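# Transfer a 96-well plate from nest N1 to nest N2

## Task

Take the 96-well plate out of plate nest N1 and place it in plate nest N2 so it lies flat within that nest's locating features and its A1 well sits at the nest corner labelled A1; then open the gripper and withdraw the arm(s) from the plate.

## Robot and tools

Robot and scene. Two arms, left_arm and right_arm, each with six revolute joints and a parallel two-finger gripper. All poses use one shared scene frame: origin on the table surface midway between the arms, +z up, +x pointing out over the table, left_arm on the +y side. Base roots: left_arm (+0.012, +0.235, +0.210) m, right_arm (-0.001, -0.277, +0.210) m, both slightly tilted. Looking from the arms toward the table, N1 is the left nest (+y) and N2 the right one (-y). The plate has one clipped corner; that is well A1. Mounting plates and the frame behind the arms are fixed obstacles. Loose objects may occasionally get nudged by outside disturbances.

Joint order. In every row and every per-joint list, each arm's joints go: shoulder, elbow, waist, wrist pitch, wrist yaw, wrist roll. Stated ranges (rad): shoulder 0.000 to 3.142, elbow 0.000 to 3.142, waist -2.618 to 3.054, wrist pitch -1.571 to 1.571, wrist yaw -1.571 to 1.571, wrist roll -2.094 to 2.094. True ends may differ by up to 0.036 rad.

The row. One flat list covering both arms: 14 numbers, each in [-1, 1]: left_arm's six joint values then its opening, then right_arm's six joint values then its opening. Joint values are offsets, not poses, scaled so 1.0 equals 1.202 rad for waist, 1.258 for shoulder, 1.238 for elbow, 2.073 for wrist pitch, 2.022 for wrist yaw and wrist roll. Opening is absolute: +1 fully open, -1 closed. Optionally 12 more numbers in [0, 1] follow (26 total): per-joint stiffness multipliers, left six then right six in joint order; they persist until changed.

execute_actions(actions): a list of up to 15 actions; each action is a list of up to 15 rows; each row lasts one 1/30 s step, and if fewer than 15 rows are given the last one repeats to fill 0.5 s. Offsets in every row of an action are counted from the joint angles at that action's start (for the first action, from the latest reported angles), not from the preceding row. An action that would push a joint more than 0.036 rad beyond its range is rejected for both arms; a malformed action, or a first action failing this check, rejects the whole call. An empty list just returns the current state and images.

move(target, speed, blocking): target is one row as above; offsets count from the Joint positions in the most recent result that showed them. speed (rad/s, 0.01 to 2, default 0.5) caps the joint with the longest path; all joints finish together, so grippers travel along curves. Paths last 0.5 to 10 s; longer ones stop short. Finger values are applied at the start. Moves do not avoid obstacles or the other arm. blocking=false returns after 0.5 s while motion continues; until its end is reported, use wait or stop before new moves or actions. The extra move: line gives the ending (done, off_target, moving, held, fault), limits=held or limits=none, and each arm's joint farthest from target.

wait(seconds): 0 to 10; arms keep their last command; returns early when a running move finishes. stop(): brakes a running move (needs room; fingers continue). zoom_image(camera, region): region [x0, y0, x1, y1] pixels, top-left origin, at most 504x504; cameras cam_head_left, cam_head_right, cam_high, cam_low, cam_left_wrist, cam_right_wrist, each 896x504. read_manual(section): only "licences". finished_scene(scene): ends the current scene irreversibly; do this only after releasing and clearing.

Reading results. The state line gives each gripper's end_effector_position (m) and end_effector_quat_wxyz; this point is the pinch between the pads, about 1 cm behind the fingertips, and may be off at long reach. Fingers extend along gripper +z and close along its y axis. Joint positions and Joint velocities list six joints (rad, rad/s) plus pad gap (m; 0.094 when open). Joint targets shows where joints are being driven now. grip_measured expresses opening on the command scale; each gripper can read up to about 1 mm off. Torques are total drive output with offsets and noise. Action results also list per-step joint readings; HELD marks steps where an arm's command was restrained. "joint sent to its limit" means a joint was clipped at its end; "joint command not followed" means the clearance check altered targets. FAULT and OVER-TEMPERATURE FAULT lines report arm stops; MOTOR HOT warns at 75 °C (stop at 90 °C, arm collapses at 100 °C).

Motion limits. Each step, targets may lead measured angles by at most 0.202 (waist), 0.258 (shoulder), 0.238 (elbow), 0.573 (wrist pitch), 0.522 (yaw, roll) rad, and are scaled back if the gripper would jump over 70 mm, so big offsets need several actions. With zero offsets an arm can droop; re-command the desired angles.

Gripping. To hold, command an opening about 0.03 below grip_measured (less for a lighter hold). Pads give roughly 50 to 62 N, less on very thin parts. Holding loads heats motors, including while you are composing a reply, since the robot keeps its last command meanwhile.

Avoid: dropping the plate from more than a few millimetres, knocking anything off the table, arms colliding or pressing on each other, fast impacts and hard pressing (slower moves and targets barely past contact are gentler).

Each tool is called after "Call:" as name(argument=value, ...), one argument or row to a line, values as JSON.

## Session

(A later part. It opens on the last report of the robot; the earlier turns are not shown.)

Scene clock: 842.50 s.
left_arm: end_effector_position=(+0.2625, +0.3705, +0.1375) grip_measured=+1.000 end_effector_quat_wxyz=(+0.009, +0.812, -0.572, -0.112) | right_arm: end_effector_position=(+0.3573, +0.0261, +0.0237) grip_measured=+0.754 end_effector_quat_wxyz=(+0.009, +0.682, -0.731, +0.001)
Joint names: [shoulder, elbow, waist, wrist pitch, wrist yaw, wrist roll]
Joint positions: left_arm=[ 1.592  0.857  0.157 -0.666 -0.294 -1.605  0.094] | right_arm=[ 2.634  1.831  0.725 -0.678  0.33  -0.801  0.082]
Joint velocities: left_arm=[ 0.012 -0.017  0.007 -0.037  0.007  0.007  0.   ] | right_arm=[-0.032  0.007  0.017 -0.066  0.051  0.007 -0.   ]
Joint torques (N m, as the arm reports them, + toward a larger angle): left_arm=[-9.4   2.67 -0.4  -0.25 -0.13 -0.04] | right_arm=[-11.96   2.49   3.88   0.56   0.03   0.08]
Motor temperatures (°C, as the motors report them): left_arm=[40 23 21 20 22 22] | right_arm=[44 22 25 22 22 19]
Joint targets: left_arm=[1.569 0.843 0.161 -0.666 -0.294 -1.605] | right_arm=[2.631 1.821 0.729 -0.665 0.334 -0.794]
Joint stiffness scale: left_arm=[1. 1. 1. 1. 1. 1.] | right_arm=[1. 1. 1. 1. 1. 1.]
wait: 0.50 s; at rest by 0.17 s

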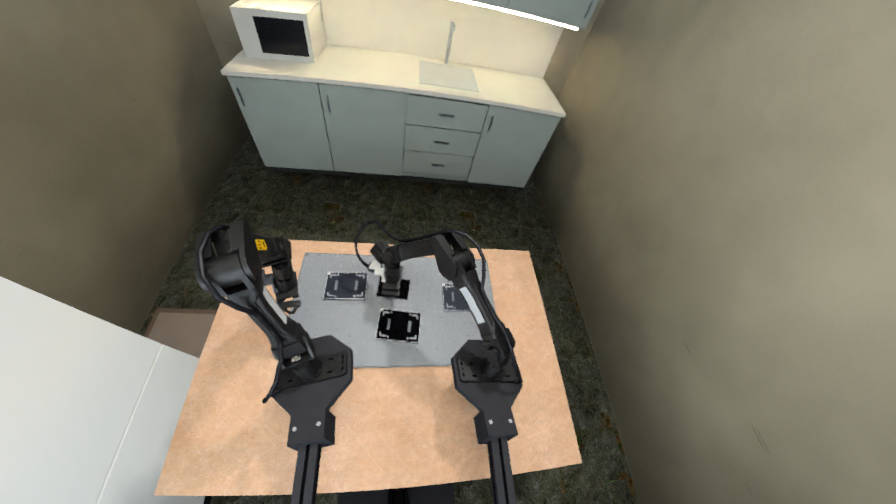

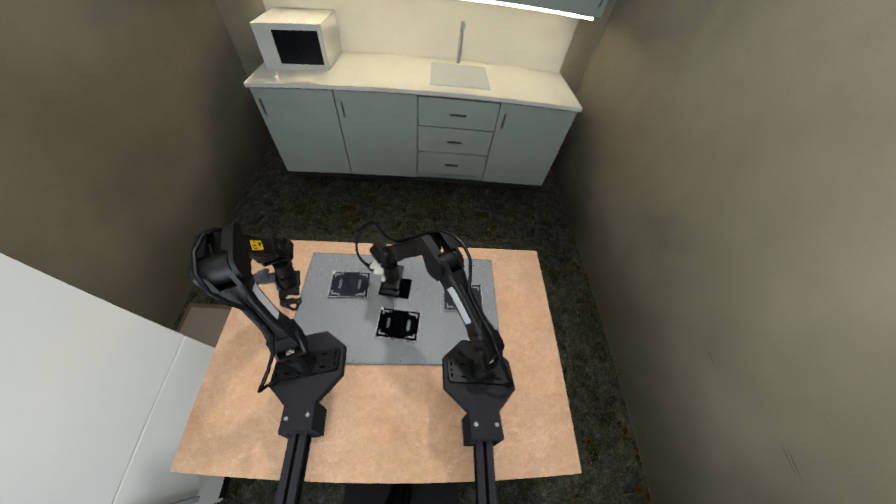

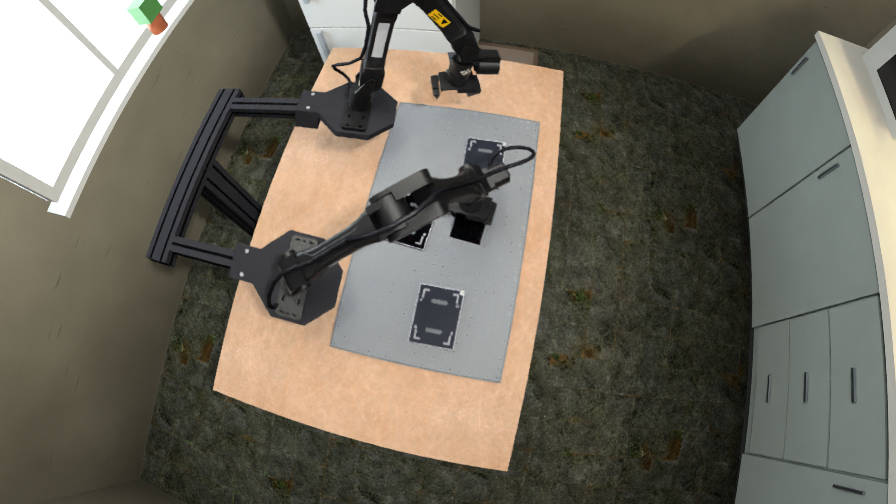

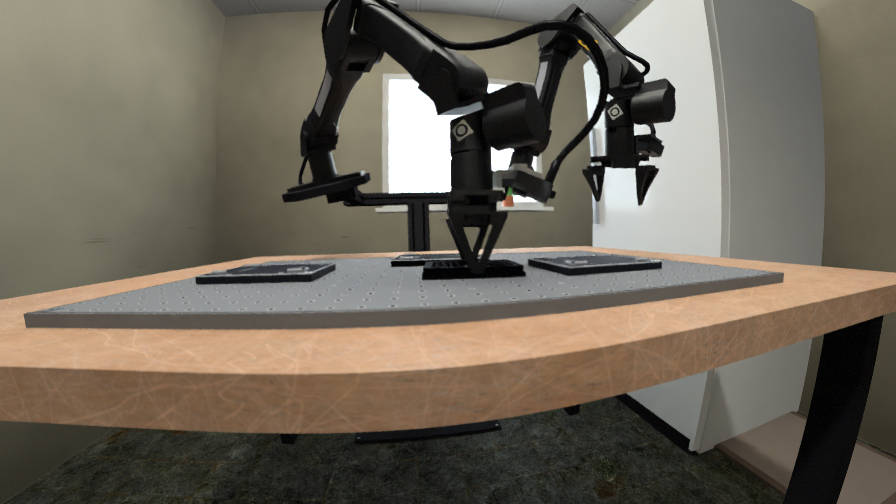

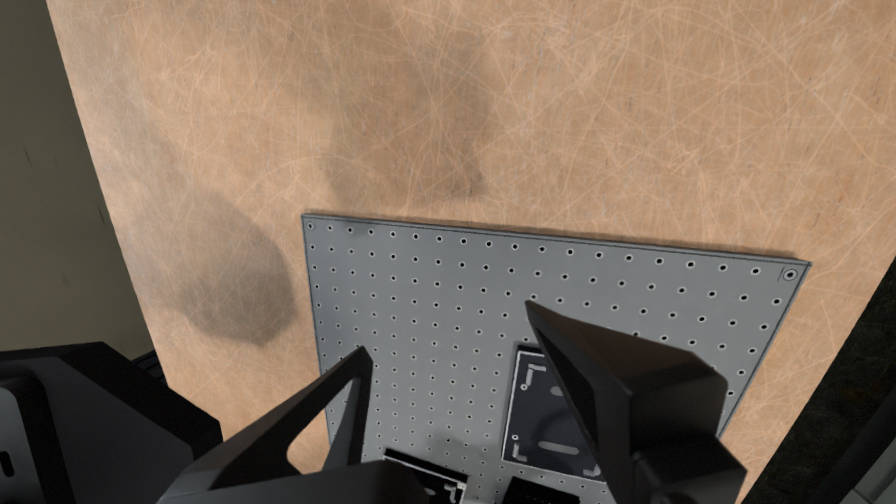

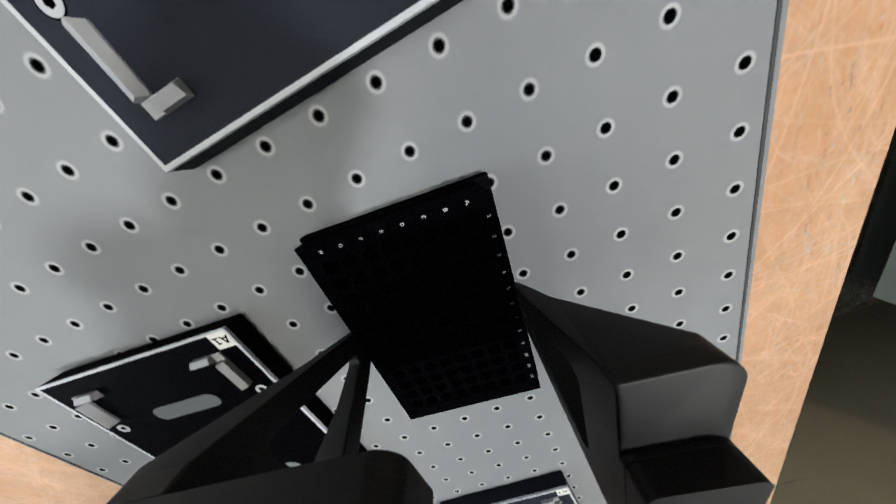

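Call:
execute_actions(
  actions=[
    [[-0.018,-0.012,0.003,0,0,0,1,-0.002,-0.008,0.003,0.010,0.002,0.003,0.735],[-0.018,-0.012,0.003,0,0,0,1,-0.002,-0.008,0.003,0.010,0.002,0.003,0.73],[-0.018,-0.012,0.003,0,0,0,1,-0.002,-0.008,0.003,0.010,0.002,0.003,0.725],[-0.018,-0.012,0.003,0,0,0,1,-0.002,-0.008,0.003,0.010,0.002,0.003,0.72]],
  ],
)

Scene clock: 846.87 s.
left_arm: end_effector_position=(+0.2625, +0.3705, +0.1375) grip_measured=+1.000 end_effector_quat_wxyz=(+0.009, +0.812, -0.572, -0.112) | right_arm: end_effector_position=(+0.3575, +0.0262, +0.0237) grip_measured=+0.734 end_effector_quat_wxyz=(+0.009, +0.682, -0.731, +0.001)
Joint names: [shoulder, elbow, waist, wrist pitch, wrist yaw, wrist roll]
Joint positions: left_arm=[ 1.592  0.857  0.157 -0.666 -0.294 -1.605  0.094] | right_arm=[ 2.634  1.831  0.725 -0.677  0.33  -0.801  0.081]
Joint velocities: left_arm=[ 0.002 -0.017  0.002  0.022  0.051  0.022  0.   ] | right_arm=[-0.007 -0.007 -0.002 -0.007  0.007  0.007  0.   ]
Joint torques (N m, as the arm reports them, + toward a larger angle): left_arm=[-9.41  2.67 -0.39 -0.25 -0.13 -0.04] | right_arm=[-11.93   2.5    3.85   0.64   0.04   0.08]
Motor temperatures (°C, as the motors report them): left_arm=[40 23 21 20 22 22] | right_arm=[44 22 25 22 22 19]
Joint targets: left_arm=[1.569 0.843 0.161 -0.666 -0.294 -1.605] | right_arm=[2.631 1.821 0.729 -0.657 0.334 -0.794]
Joint stiffness scale: left_arm=[1. 1. 1. 1. 1. 1.] | right_arm=[1. 1. 1. 1. 1. 1.]
Step readings (joint positions):
0: left_arm=[1.592 0.857 0.157 -0.666 -0.294 -1.605] | right_arm=[2.634 1.831 0.725 -0.678 0.330 -0.801]
1: left_arm=[1.592 0.857 0.157 -0.666 -0.294 -1.605] | right_arm=[2.634 1.831 0.725 -0.678 0.330 -0.801]
2: left_arm=[1.592 0.857 0.157 -0.666 -0.294 -1.605] | right_arm=[2.634 1.831 0.725 -0.677 0.330 -0.801]
4: left_arm=[1.592 0.857 0.157 -0.666 -0.294 -1.605] | right_arm=[2.634 1.831 0.725 -0.677 0.330 -0.801]
8: left_arm=[1.592 0.857 0.157 -0.666 -0.294 -1.605] | right_arm=[2.634 1.831 0.725 -0.677 0.330 -0.801]
15: Joint positions above

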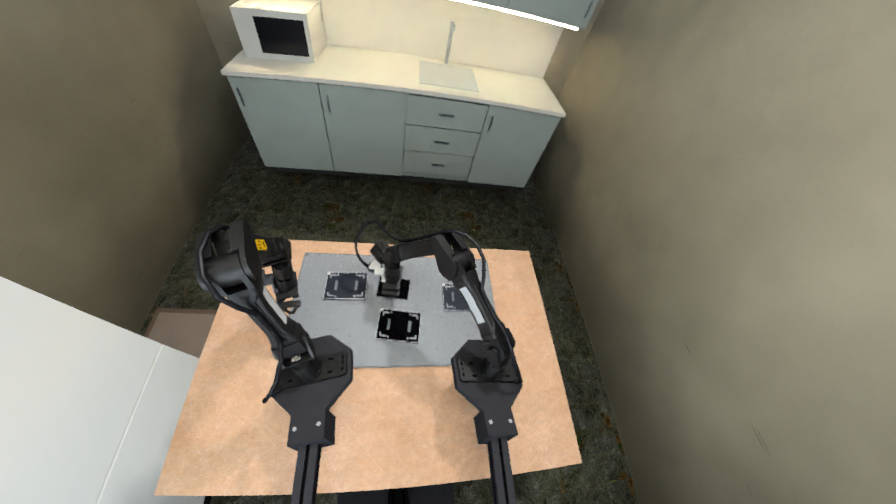

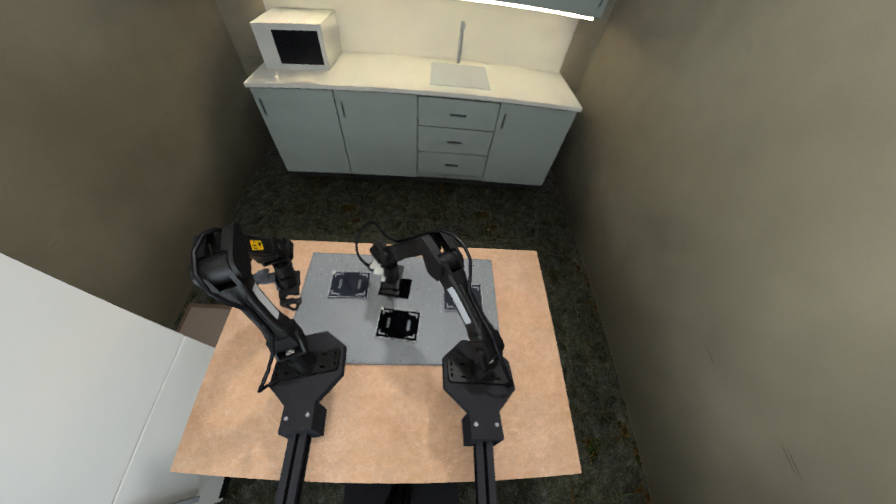

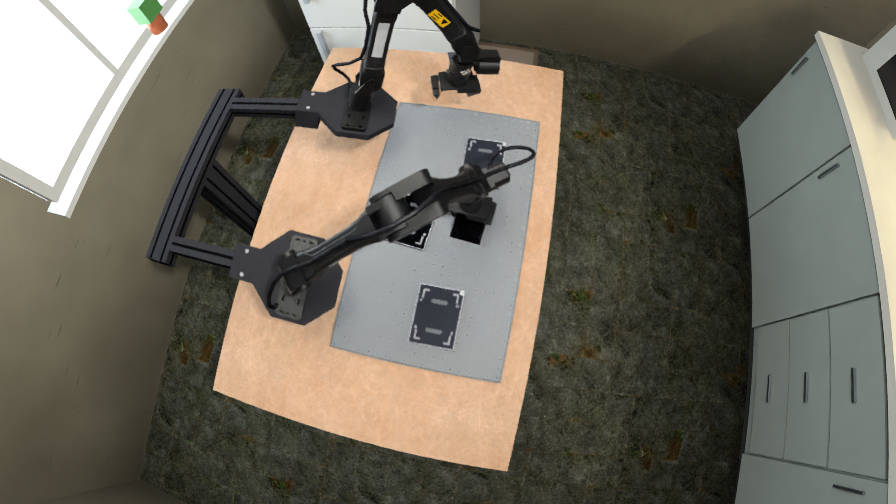

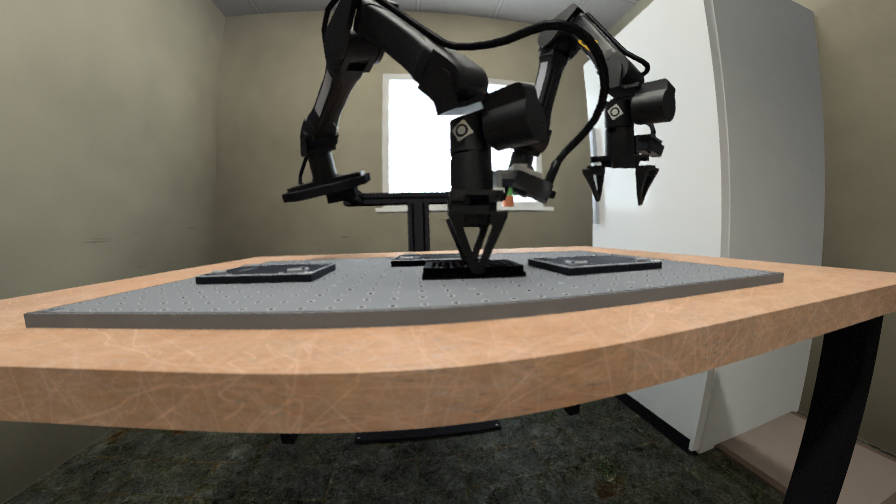

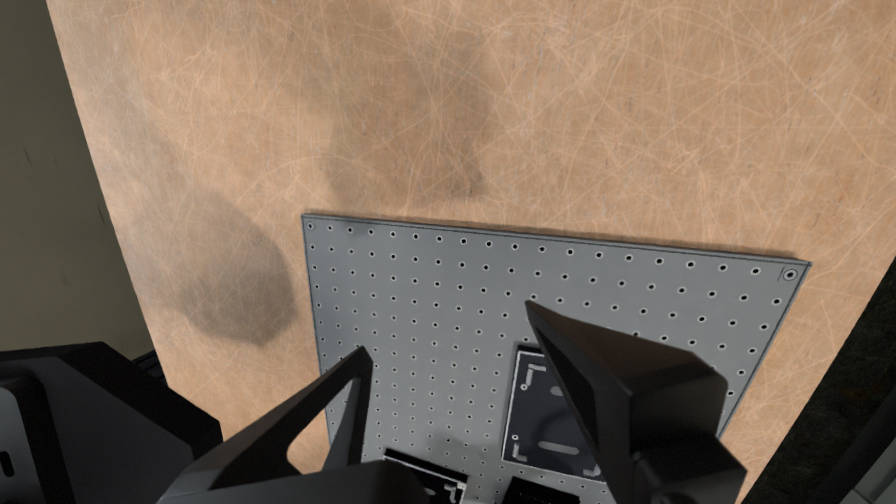

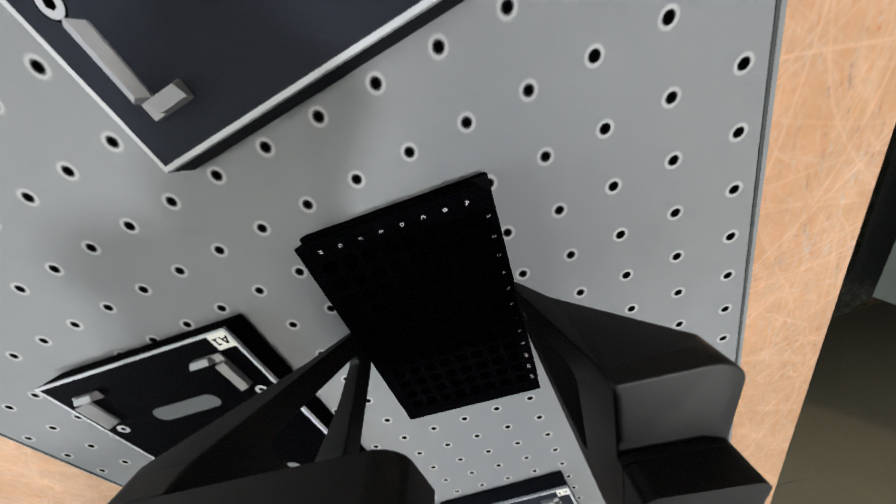

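Call:
execute_actions(
  actions=[
    [[-0.018,-0.012,0.003,0,0,0,1,-0.002,-0.008,0.003,0.010,0.002,0.003,0.715],[-0.018,-0.012,0.003,0,0,0,1,-0.002,-0.008,0.003,0.010,0.002,0.003,0.71],[-0.018,-0.012,0.003,0,0,0,1,-0.002,-0.008,0.003,0.010,0.002,0.003,0.705],[-0.018,-0.012,0.003,0,0,0,1,-0.002,-0.008,0.003,0.010,0.002,0.003,0.70]],
  ],
)

Call:
zoom_image(
  camera="cam_low",
  region=[380, 140, 580, 300],
)

Scene clock: 852.30 s.
left_arm: end_effector_position=(+0.2625, +0.3705, +0.1375) grip_measured=+1.000 end_effector_quat_wxyz=(+0.009, +0.812, -0.572, -0.112) | right_arm: end_effector_position=(+0.3577, +0.0264, +0.0237) grip_measured=+0.725 end_effector_quat_wxyz=(+0.008, +0.682, -0.731, +0.001)
Joint names: [shoulder, elbow, waist, wrist pitch, wrist yaw, wrist roll]
Joint positions: left_arm=[ 1.592  0.857  0.157 -0.666 -0.294 -1.605  0.094] | right_arm=[ 2.634  1.831  0.725 -0.676  0.33  -0.801  0.081]
Joint velocities: left_arm=[ 0.002  0.002  0.007  0.022 -0.022  0.066  0.   ] | right_arm=[-0.007  0.012 -0.017  0.037  0.007 -0.022  0.   ]
Joint torques (N m, as the arm reports them, + toward a larger angle): left_arm=[-9.4   2.66 -0.39 -0.25 -0.13 -0.04] | right_arm=[-11.9    2.51   3.84   0.64   0.03   0.09]
Motor temperatures (°C, as the motors report them): left_arm=[40 23 21 20 22 22] | right_arm=[44 22 25 22 22 19]
Joint targets: left_arm=[1.569 0.843 0.161 -0.666 -0.294 -1.605] | right_arm=[2.631 1.821 0.729 -0.656 0.334 -0.794]
Joint stiffness scale: left_arm=[1. 1. 1. 1. 1. 1.] | right_arm=[1. 1. 1. 1. 1. 1.]
Step readings (joint positions):
0: left_arm=[1.592 0.857 0.157 -0.666 -0.294 -1.605] | right_arm=[2.634 1.831 0.725 -0.677 0.330 -0.801]
1: left_arm=[1.592 0.857 0.157 -0.666 -0.294 -1.605] | right_arm=[2.634 1.831 0.725 -0.677 0.330 -0.801]
2: left_arm=[1.592 0.857 0.157 -0.666 -0.294 -1.605] | right_arm=[2.634 1.831 0.725 -0.676 0.330 -0.801]
4: left_arm=[1.592 0.857 0.157 -0.666 -0.294 -1.605] | right_arm=[2.634 1.831 0.725 -0.676 0.330 -0.801]
8: left_arm=[1.592 0.857 0.157 -0.666 -0.294 -1.605] | right_arm=[2.634 1.831 0.725 -0.676 0.330 -0.801]
15: Joint positions above

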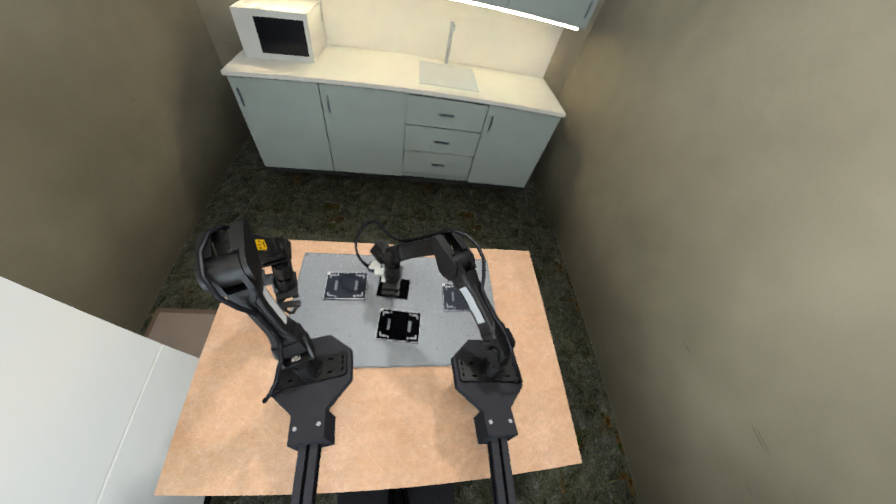

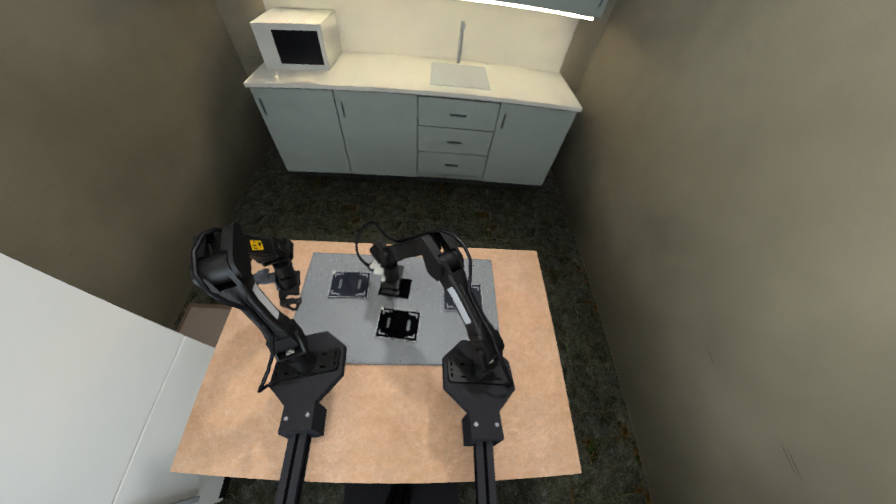

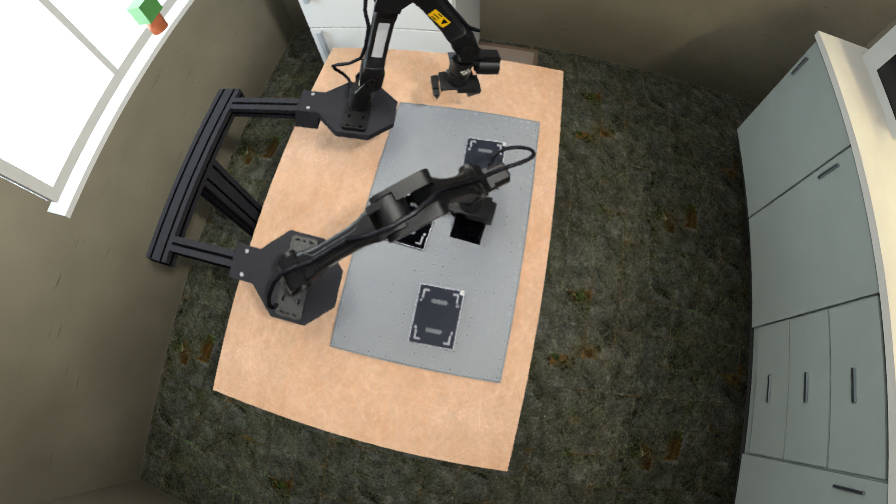

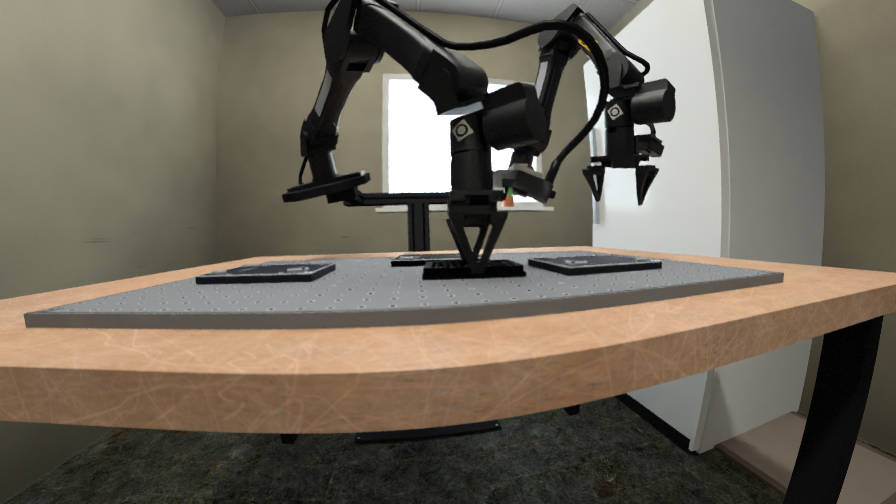

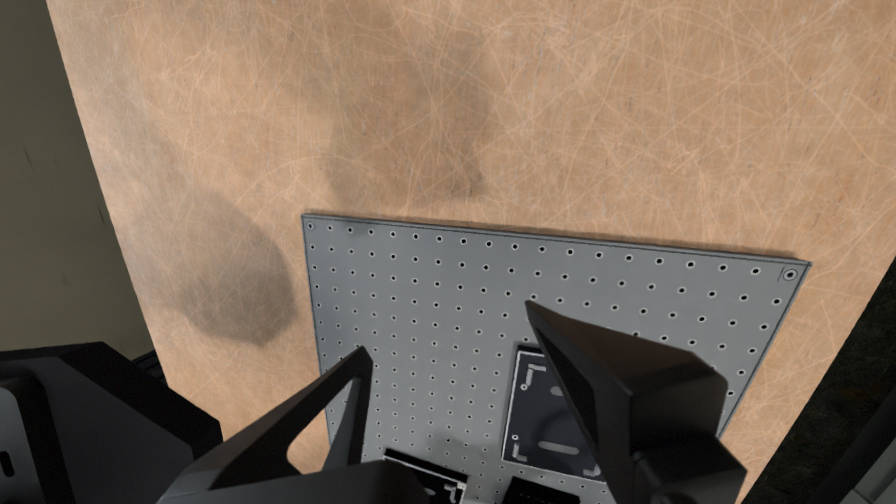

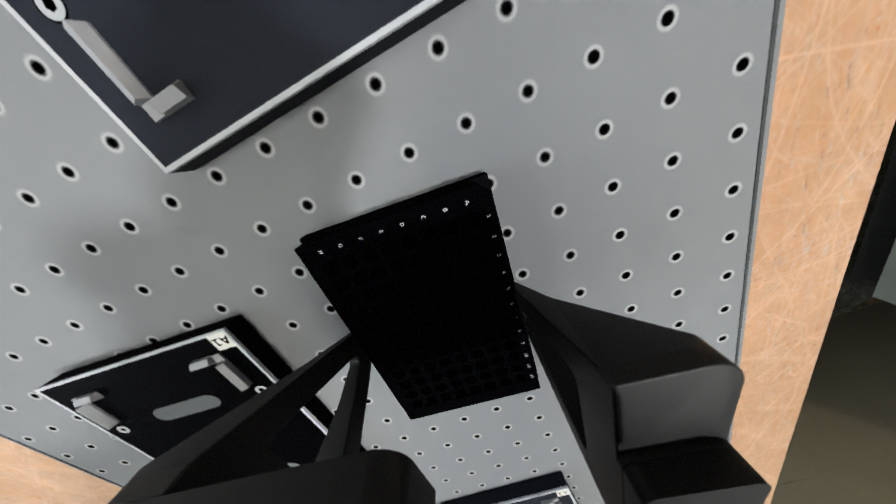

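Region (380, 140, 580, 300) of cam_low's 896x504 image, scaled by 2.520, with more detail than that image has; it fills the top 403 rows of this view, and the rest is white.

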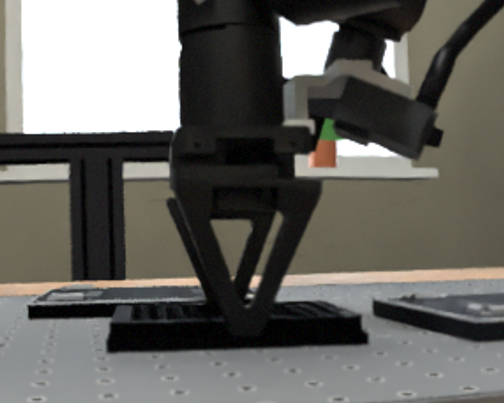

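Call:
move(
  target=[-0.018, -0.012, 0.003, 0, 0, 0, 1, -0.107, -0.008, 0.039, -0.060, 0.002, 0.020, 0.695],
  speed=0.12,
)

Scene clock: 864.33 s.
left_arm: end_effector_position=(+0.2625, +0.3705, +0.1375) grip_measured=+1.000 end_effector_quat_wxyz=(+0.009, +0.812, -0.572, -0.112) | right_arm: end_effector_position=(+0.3605, +0.0248, +0.0699) grip_measured=+0.725 end_effector_quat_wxyz=(+0.011, +0.681, -0.732, +0.000)
Joint names: [shoulder, elbow, waist, wrist pitch, wrist yaw, wrist roll]
Joint positions: left_arm=[ 1.592  0.857  0.157 -0.666 -0.294 -1.605  0.094] | right_arm=[ 2.533  1.831  0.75  -0.791  0.33  -0.77   0.081]
Joint velocities: left_arm=[-0.007 -0.022 -0.002 -0.037  0.051  0.037  0.   ] | right_arm=[-0.007 -0.027  0.007 -0.007 -0.081 -0.037  0.   ]
Joint torques (N m, as the arm reports them, + toward a larger angle): left_arm=[-9.4   2.66 -0.39 -0.25 -0.13 -0.04] | right_arm=[-14.13   2.73   5.15   0.28   0.04   0.09]
Motor temperatures (°C, as the motors report them): left_arm=[40 23 21 20 22 22] | right_arm=[45 22 25 22 22 19]
Joint targets: left_arm=[1.569 0.843 0.161 -0.666 -0.294 -1.605] | right_arm=[2.499 1.821 0.772 -0.800 0.334 -0.760]
Joint stiffness scale: left_arm=[1. 1. 1. 1. 1. 1.] | right_arm=[1. 1. 1. 1. 1. 1.]
move: off_target (left_arm, right_arm); limits=none; left_arm: farthest joint: the shoulder, 0.022 radians from its target (0.022 radians at the start); right_arm: farthest joint: the shoulder, 0.033 radians from its target (0.134 radians at the start)

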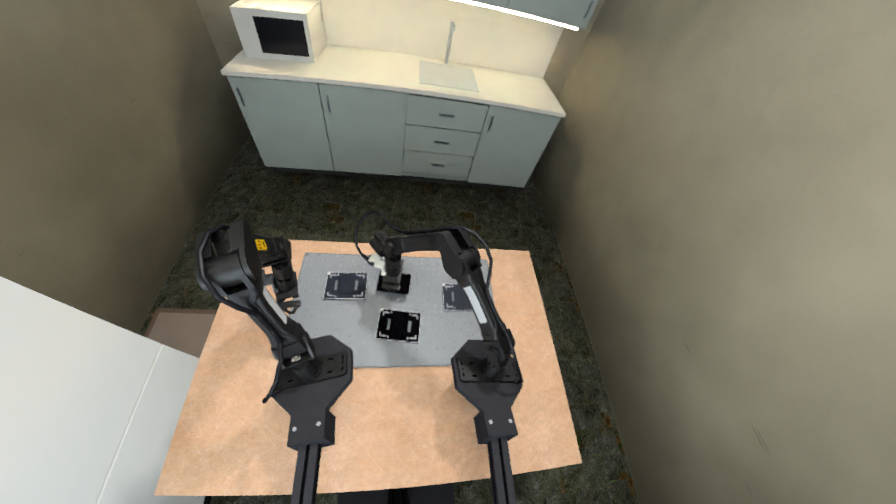

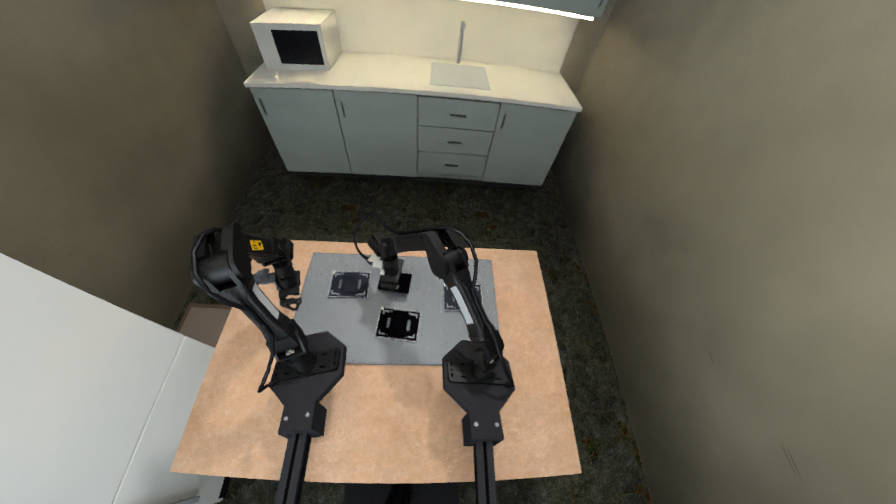

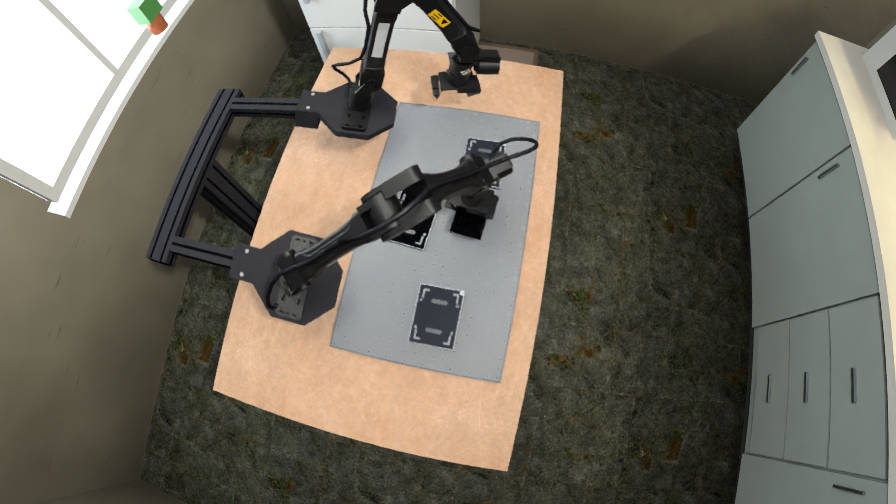

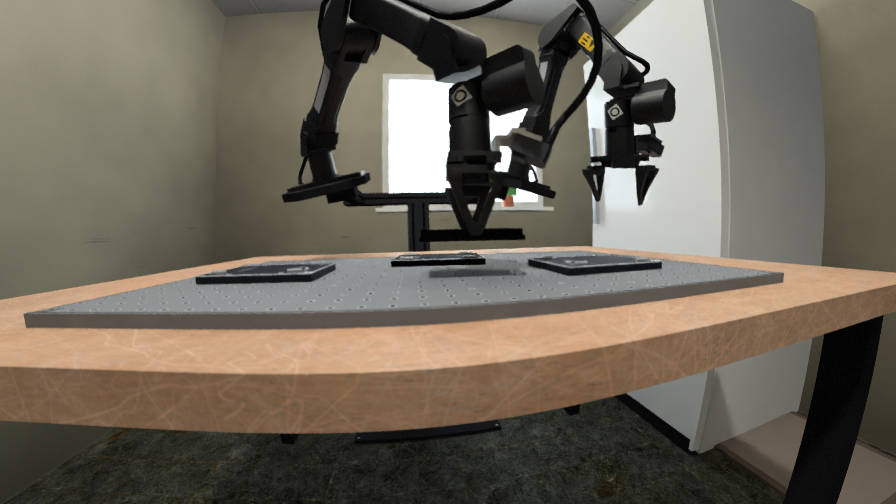

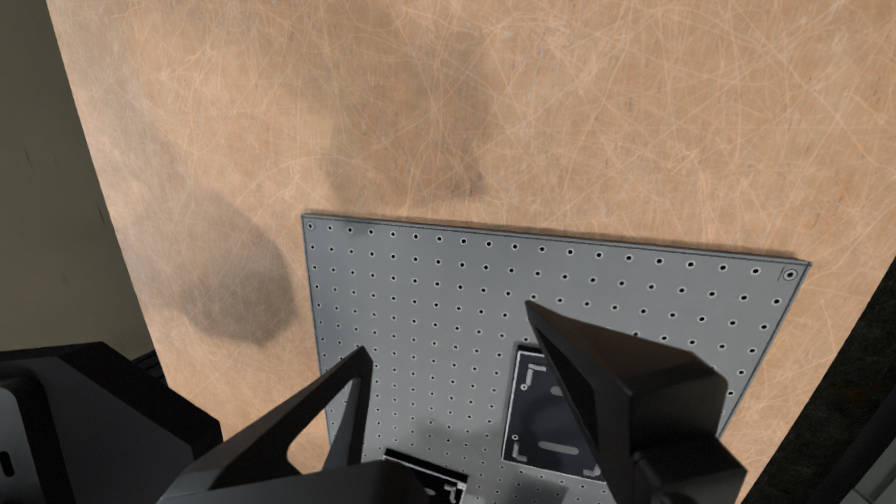

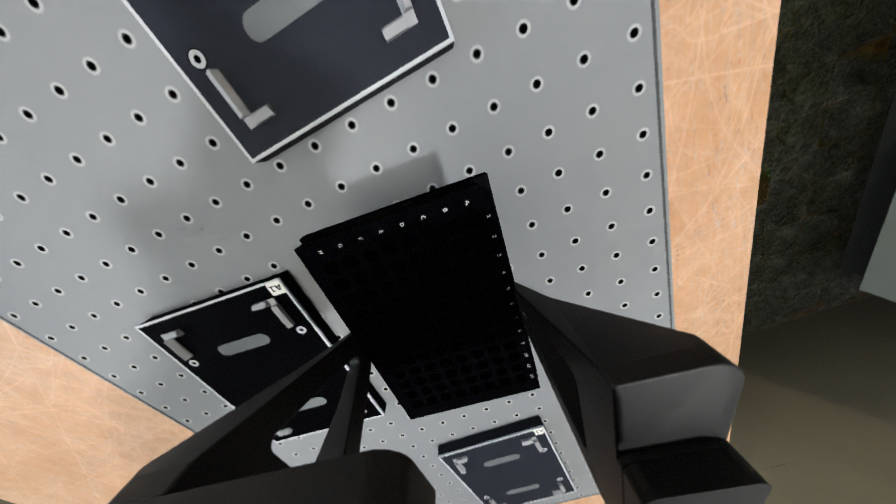

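Call:
move(
  target=[-0.018, -0.012, 0.003, 0, 0, 0, 1, -0.557, -0.796, -0.512, 0.245, -0.067, -0.379, 0.695],
  speed=0.35,
)

Scene clock: 895.13 s.
left_arm: end_effector_position=(+0.2625, +0.3705, +0.1375) grip_measured=+1.000 end_effector_quat_wxyz=(+0.009, +0.812, -0.572, -0.112) | right_arm: end_effector_position=(+0.3202, -0.2539, +0.0760) grip_measured=+0.725 end_effector_quat_wxyz=(-0.001, +0.725, -0.689, -0.000)
Joint names: [shoulder, elbow, waist, wrist pitch, wrist yaw, wrist roll]
Joint positions: left_arm=[ 1.592  0.857  0.157 -0.666 -0.294 -1.605  0.094] | right_arm=[ 1.862  0.861  0.137 -0.295  0.209 -1.526  0.081]
Joint velocities: left_arm=[ 0.007 -0.007  0.017 -0.007  0.037 -0.022  0.   ] | right_arm=[-0.032 -0.012 -0.012 -0.007  0.007 -0.022 -0.   ]
Joint torques (N m, as the arm reports them, + toward a larger angle): left_arm=[-9.4   2.67 -0.39 -0.25 -0.13 -0.04] | right_arm=[-9.99  1.15  1.17  0.58 -0.16 -0.05]
Motor temperatures (°C, as the motors report them): left_arm=[40 23 21 20 22 22] | right_arm=[48 22 26 22 22 19]
Joint targets: left_arm=[1.569 0.843 0.161 -0.666 -0.294 -1.605] | right_arm=[1.832 0.846 0.134 -0.283 0.194 -1.536]
Joint stiffness scale: left_arm=[1. 1. 1. 1. 1. 1.] | right_arm=[1. 1. 1. 1. 1. 1.]
move: off_target (left_arm, right_arm); limits=none; left_arm: farthest joint: the shoulder, 0.022 radians from its target (0.022 radians at the start); right_arm: farthest joint: the shoulder, 0.030 radians from its target (0.700 radians at the start)

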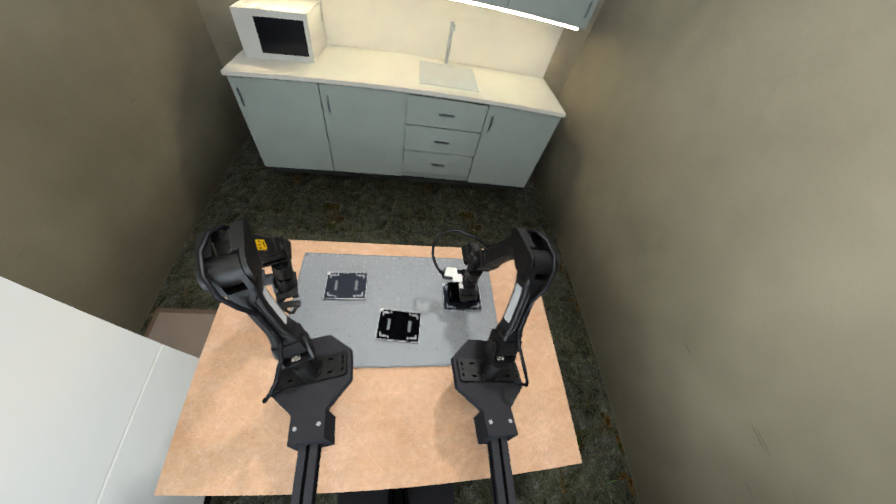

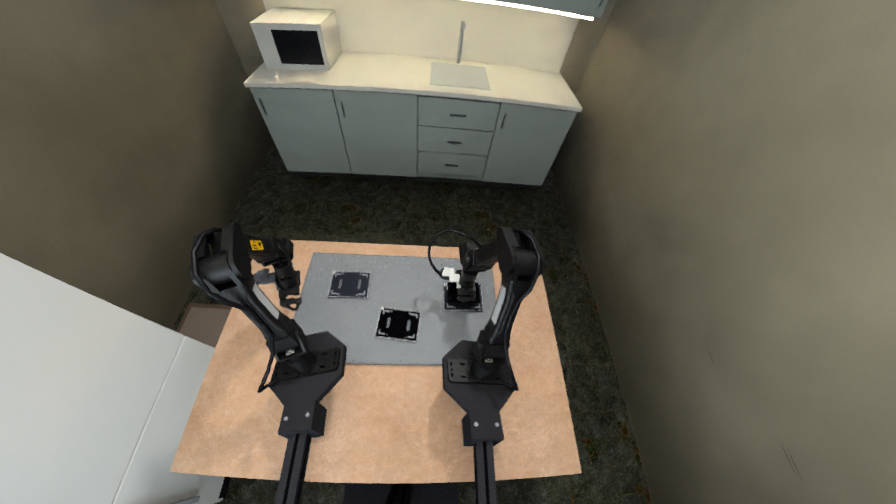

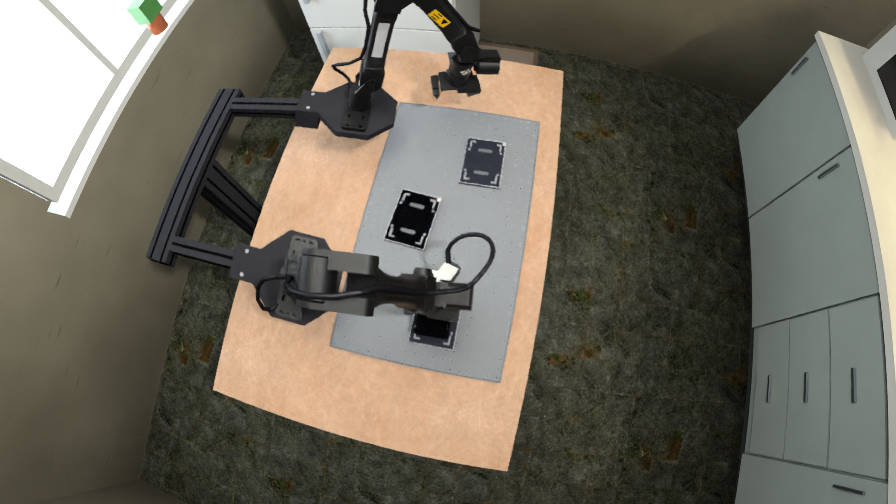

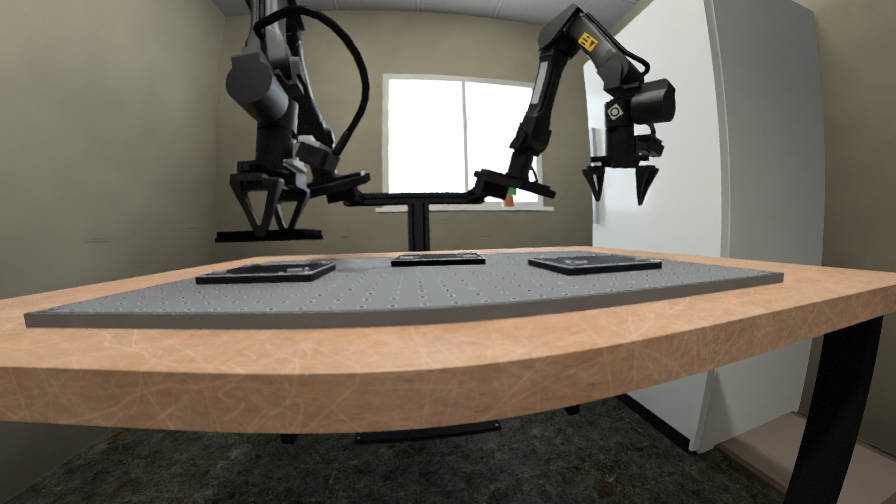

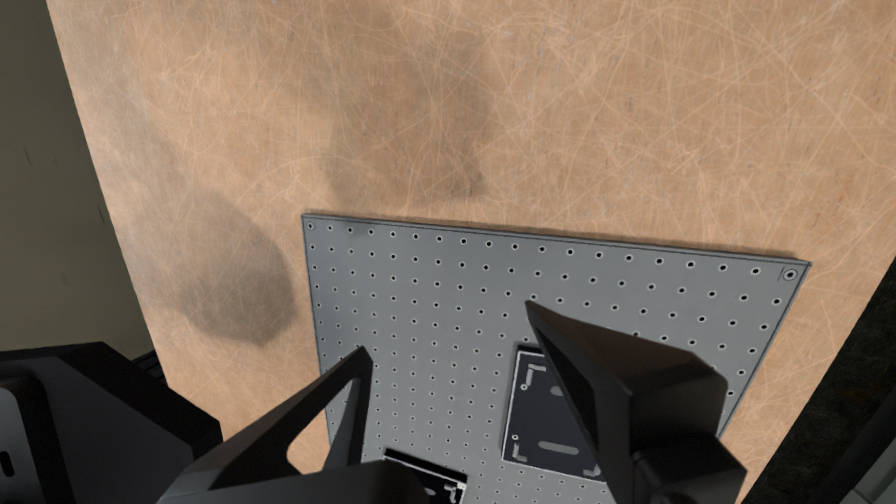

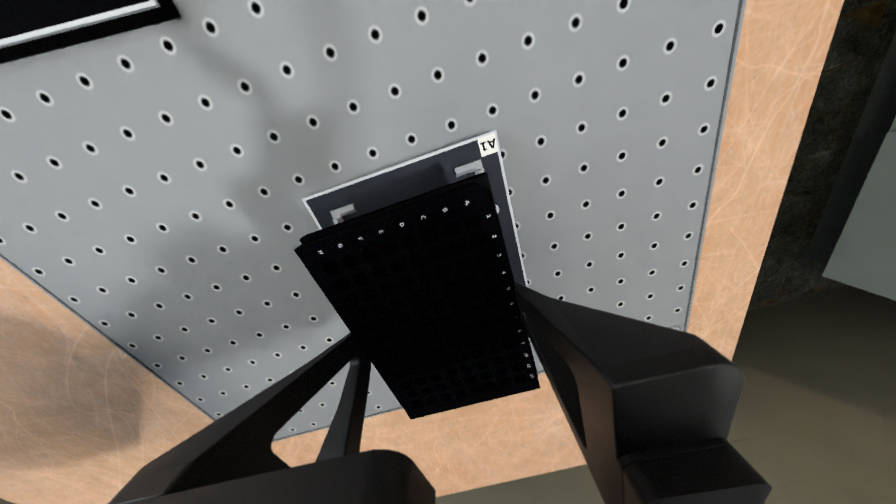

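Call:
zoom_image(
  camera="cam_right_wrist",
  region=[280, 110, 560, 320],
)

Call:
zoom_image(
  camera="cam_low",
  region=[180, 160, 380, 310],
)

Call:
zoom_image(
  camera="cam_high",
  region=[370, 240, 520, 370],
)

Region (280, 110, 560, 320) of cam_right_wrist's 896x504 image, scaled by 1.800, with more detail than that image has; it fills the top 378 rows of this view, and the rest is white.

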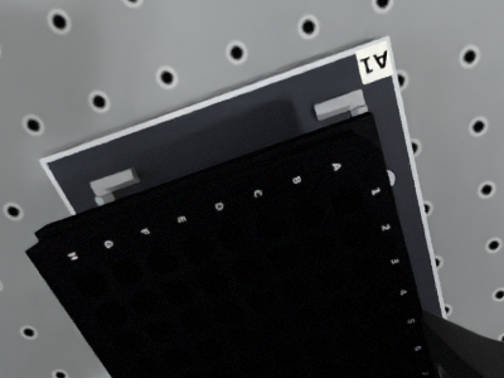

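Region (180, 160, 380, 310) of cam_low's 896x504 image, scaled by 2.520, with more detail than that image has; it fills the top 378 rows of this view, and the rest is white.

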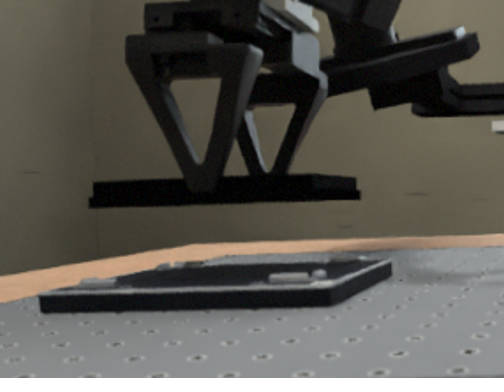

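Region (370, 240, 520, 370) of cam_high's 896x504 image, scaled by 3.360, with more detail than that image has; it fills the top 437 rows of this view, and the rest is white.

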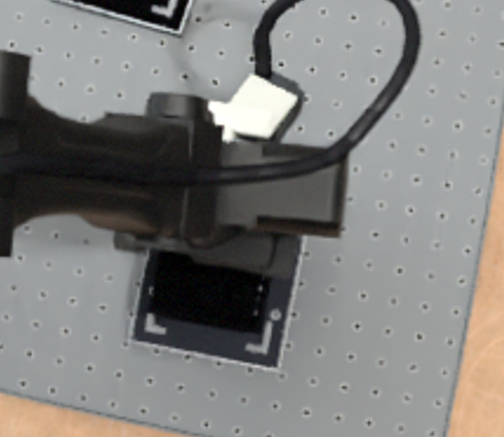

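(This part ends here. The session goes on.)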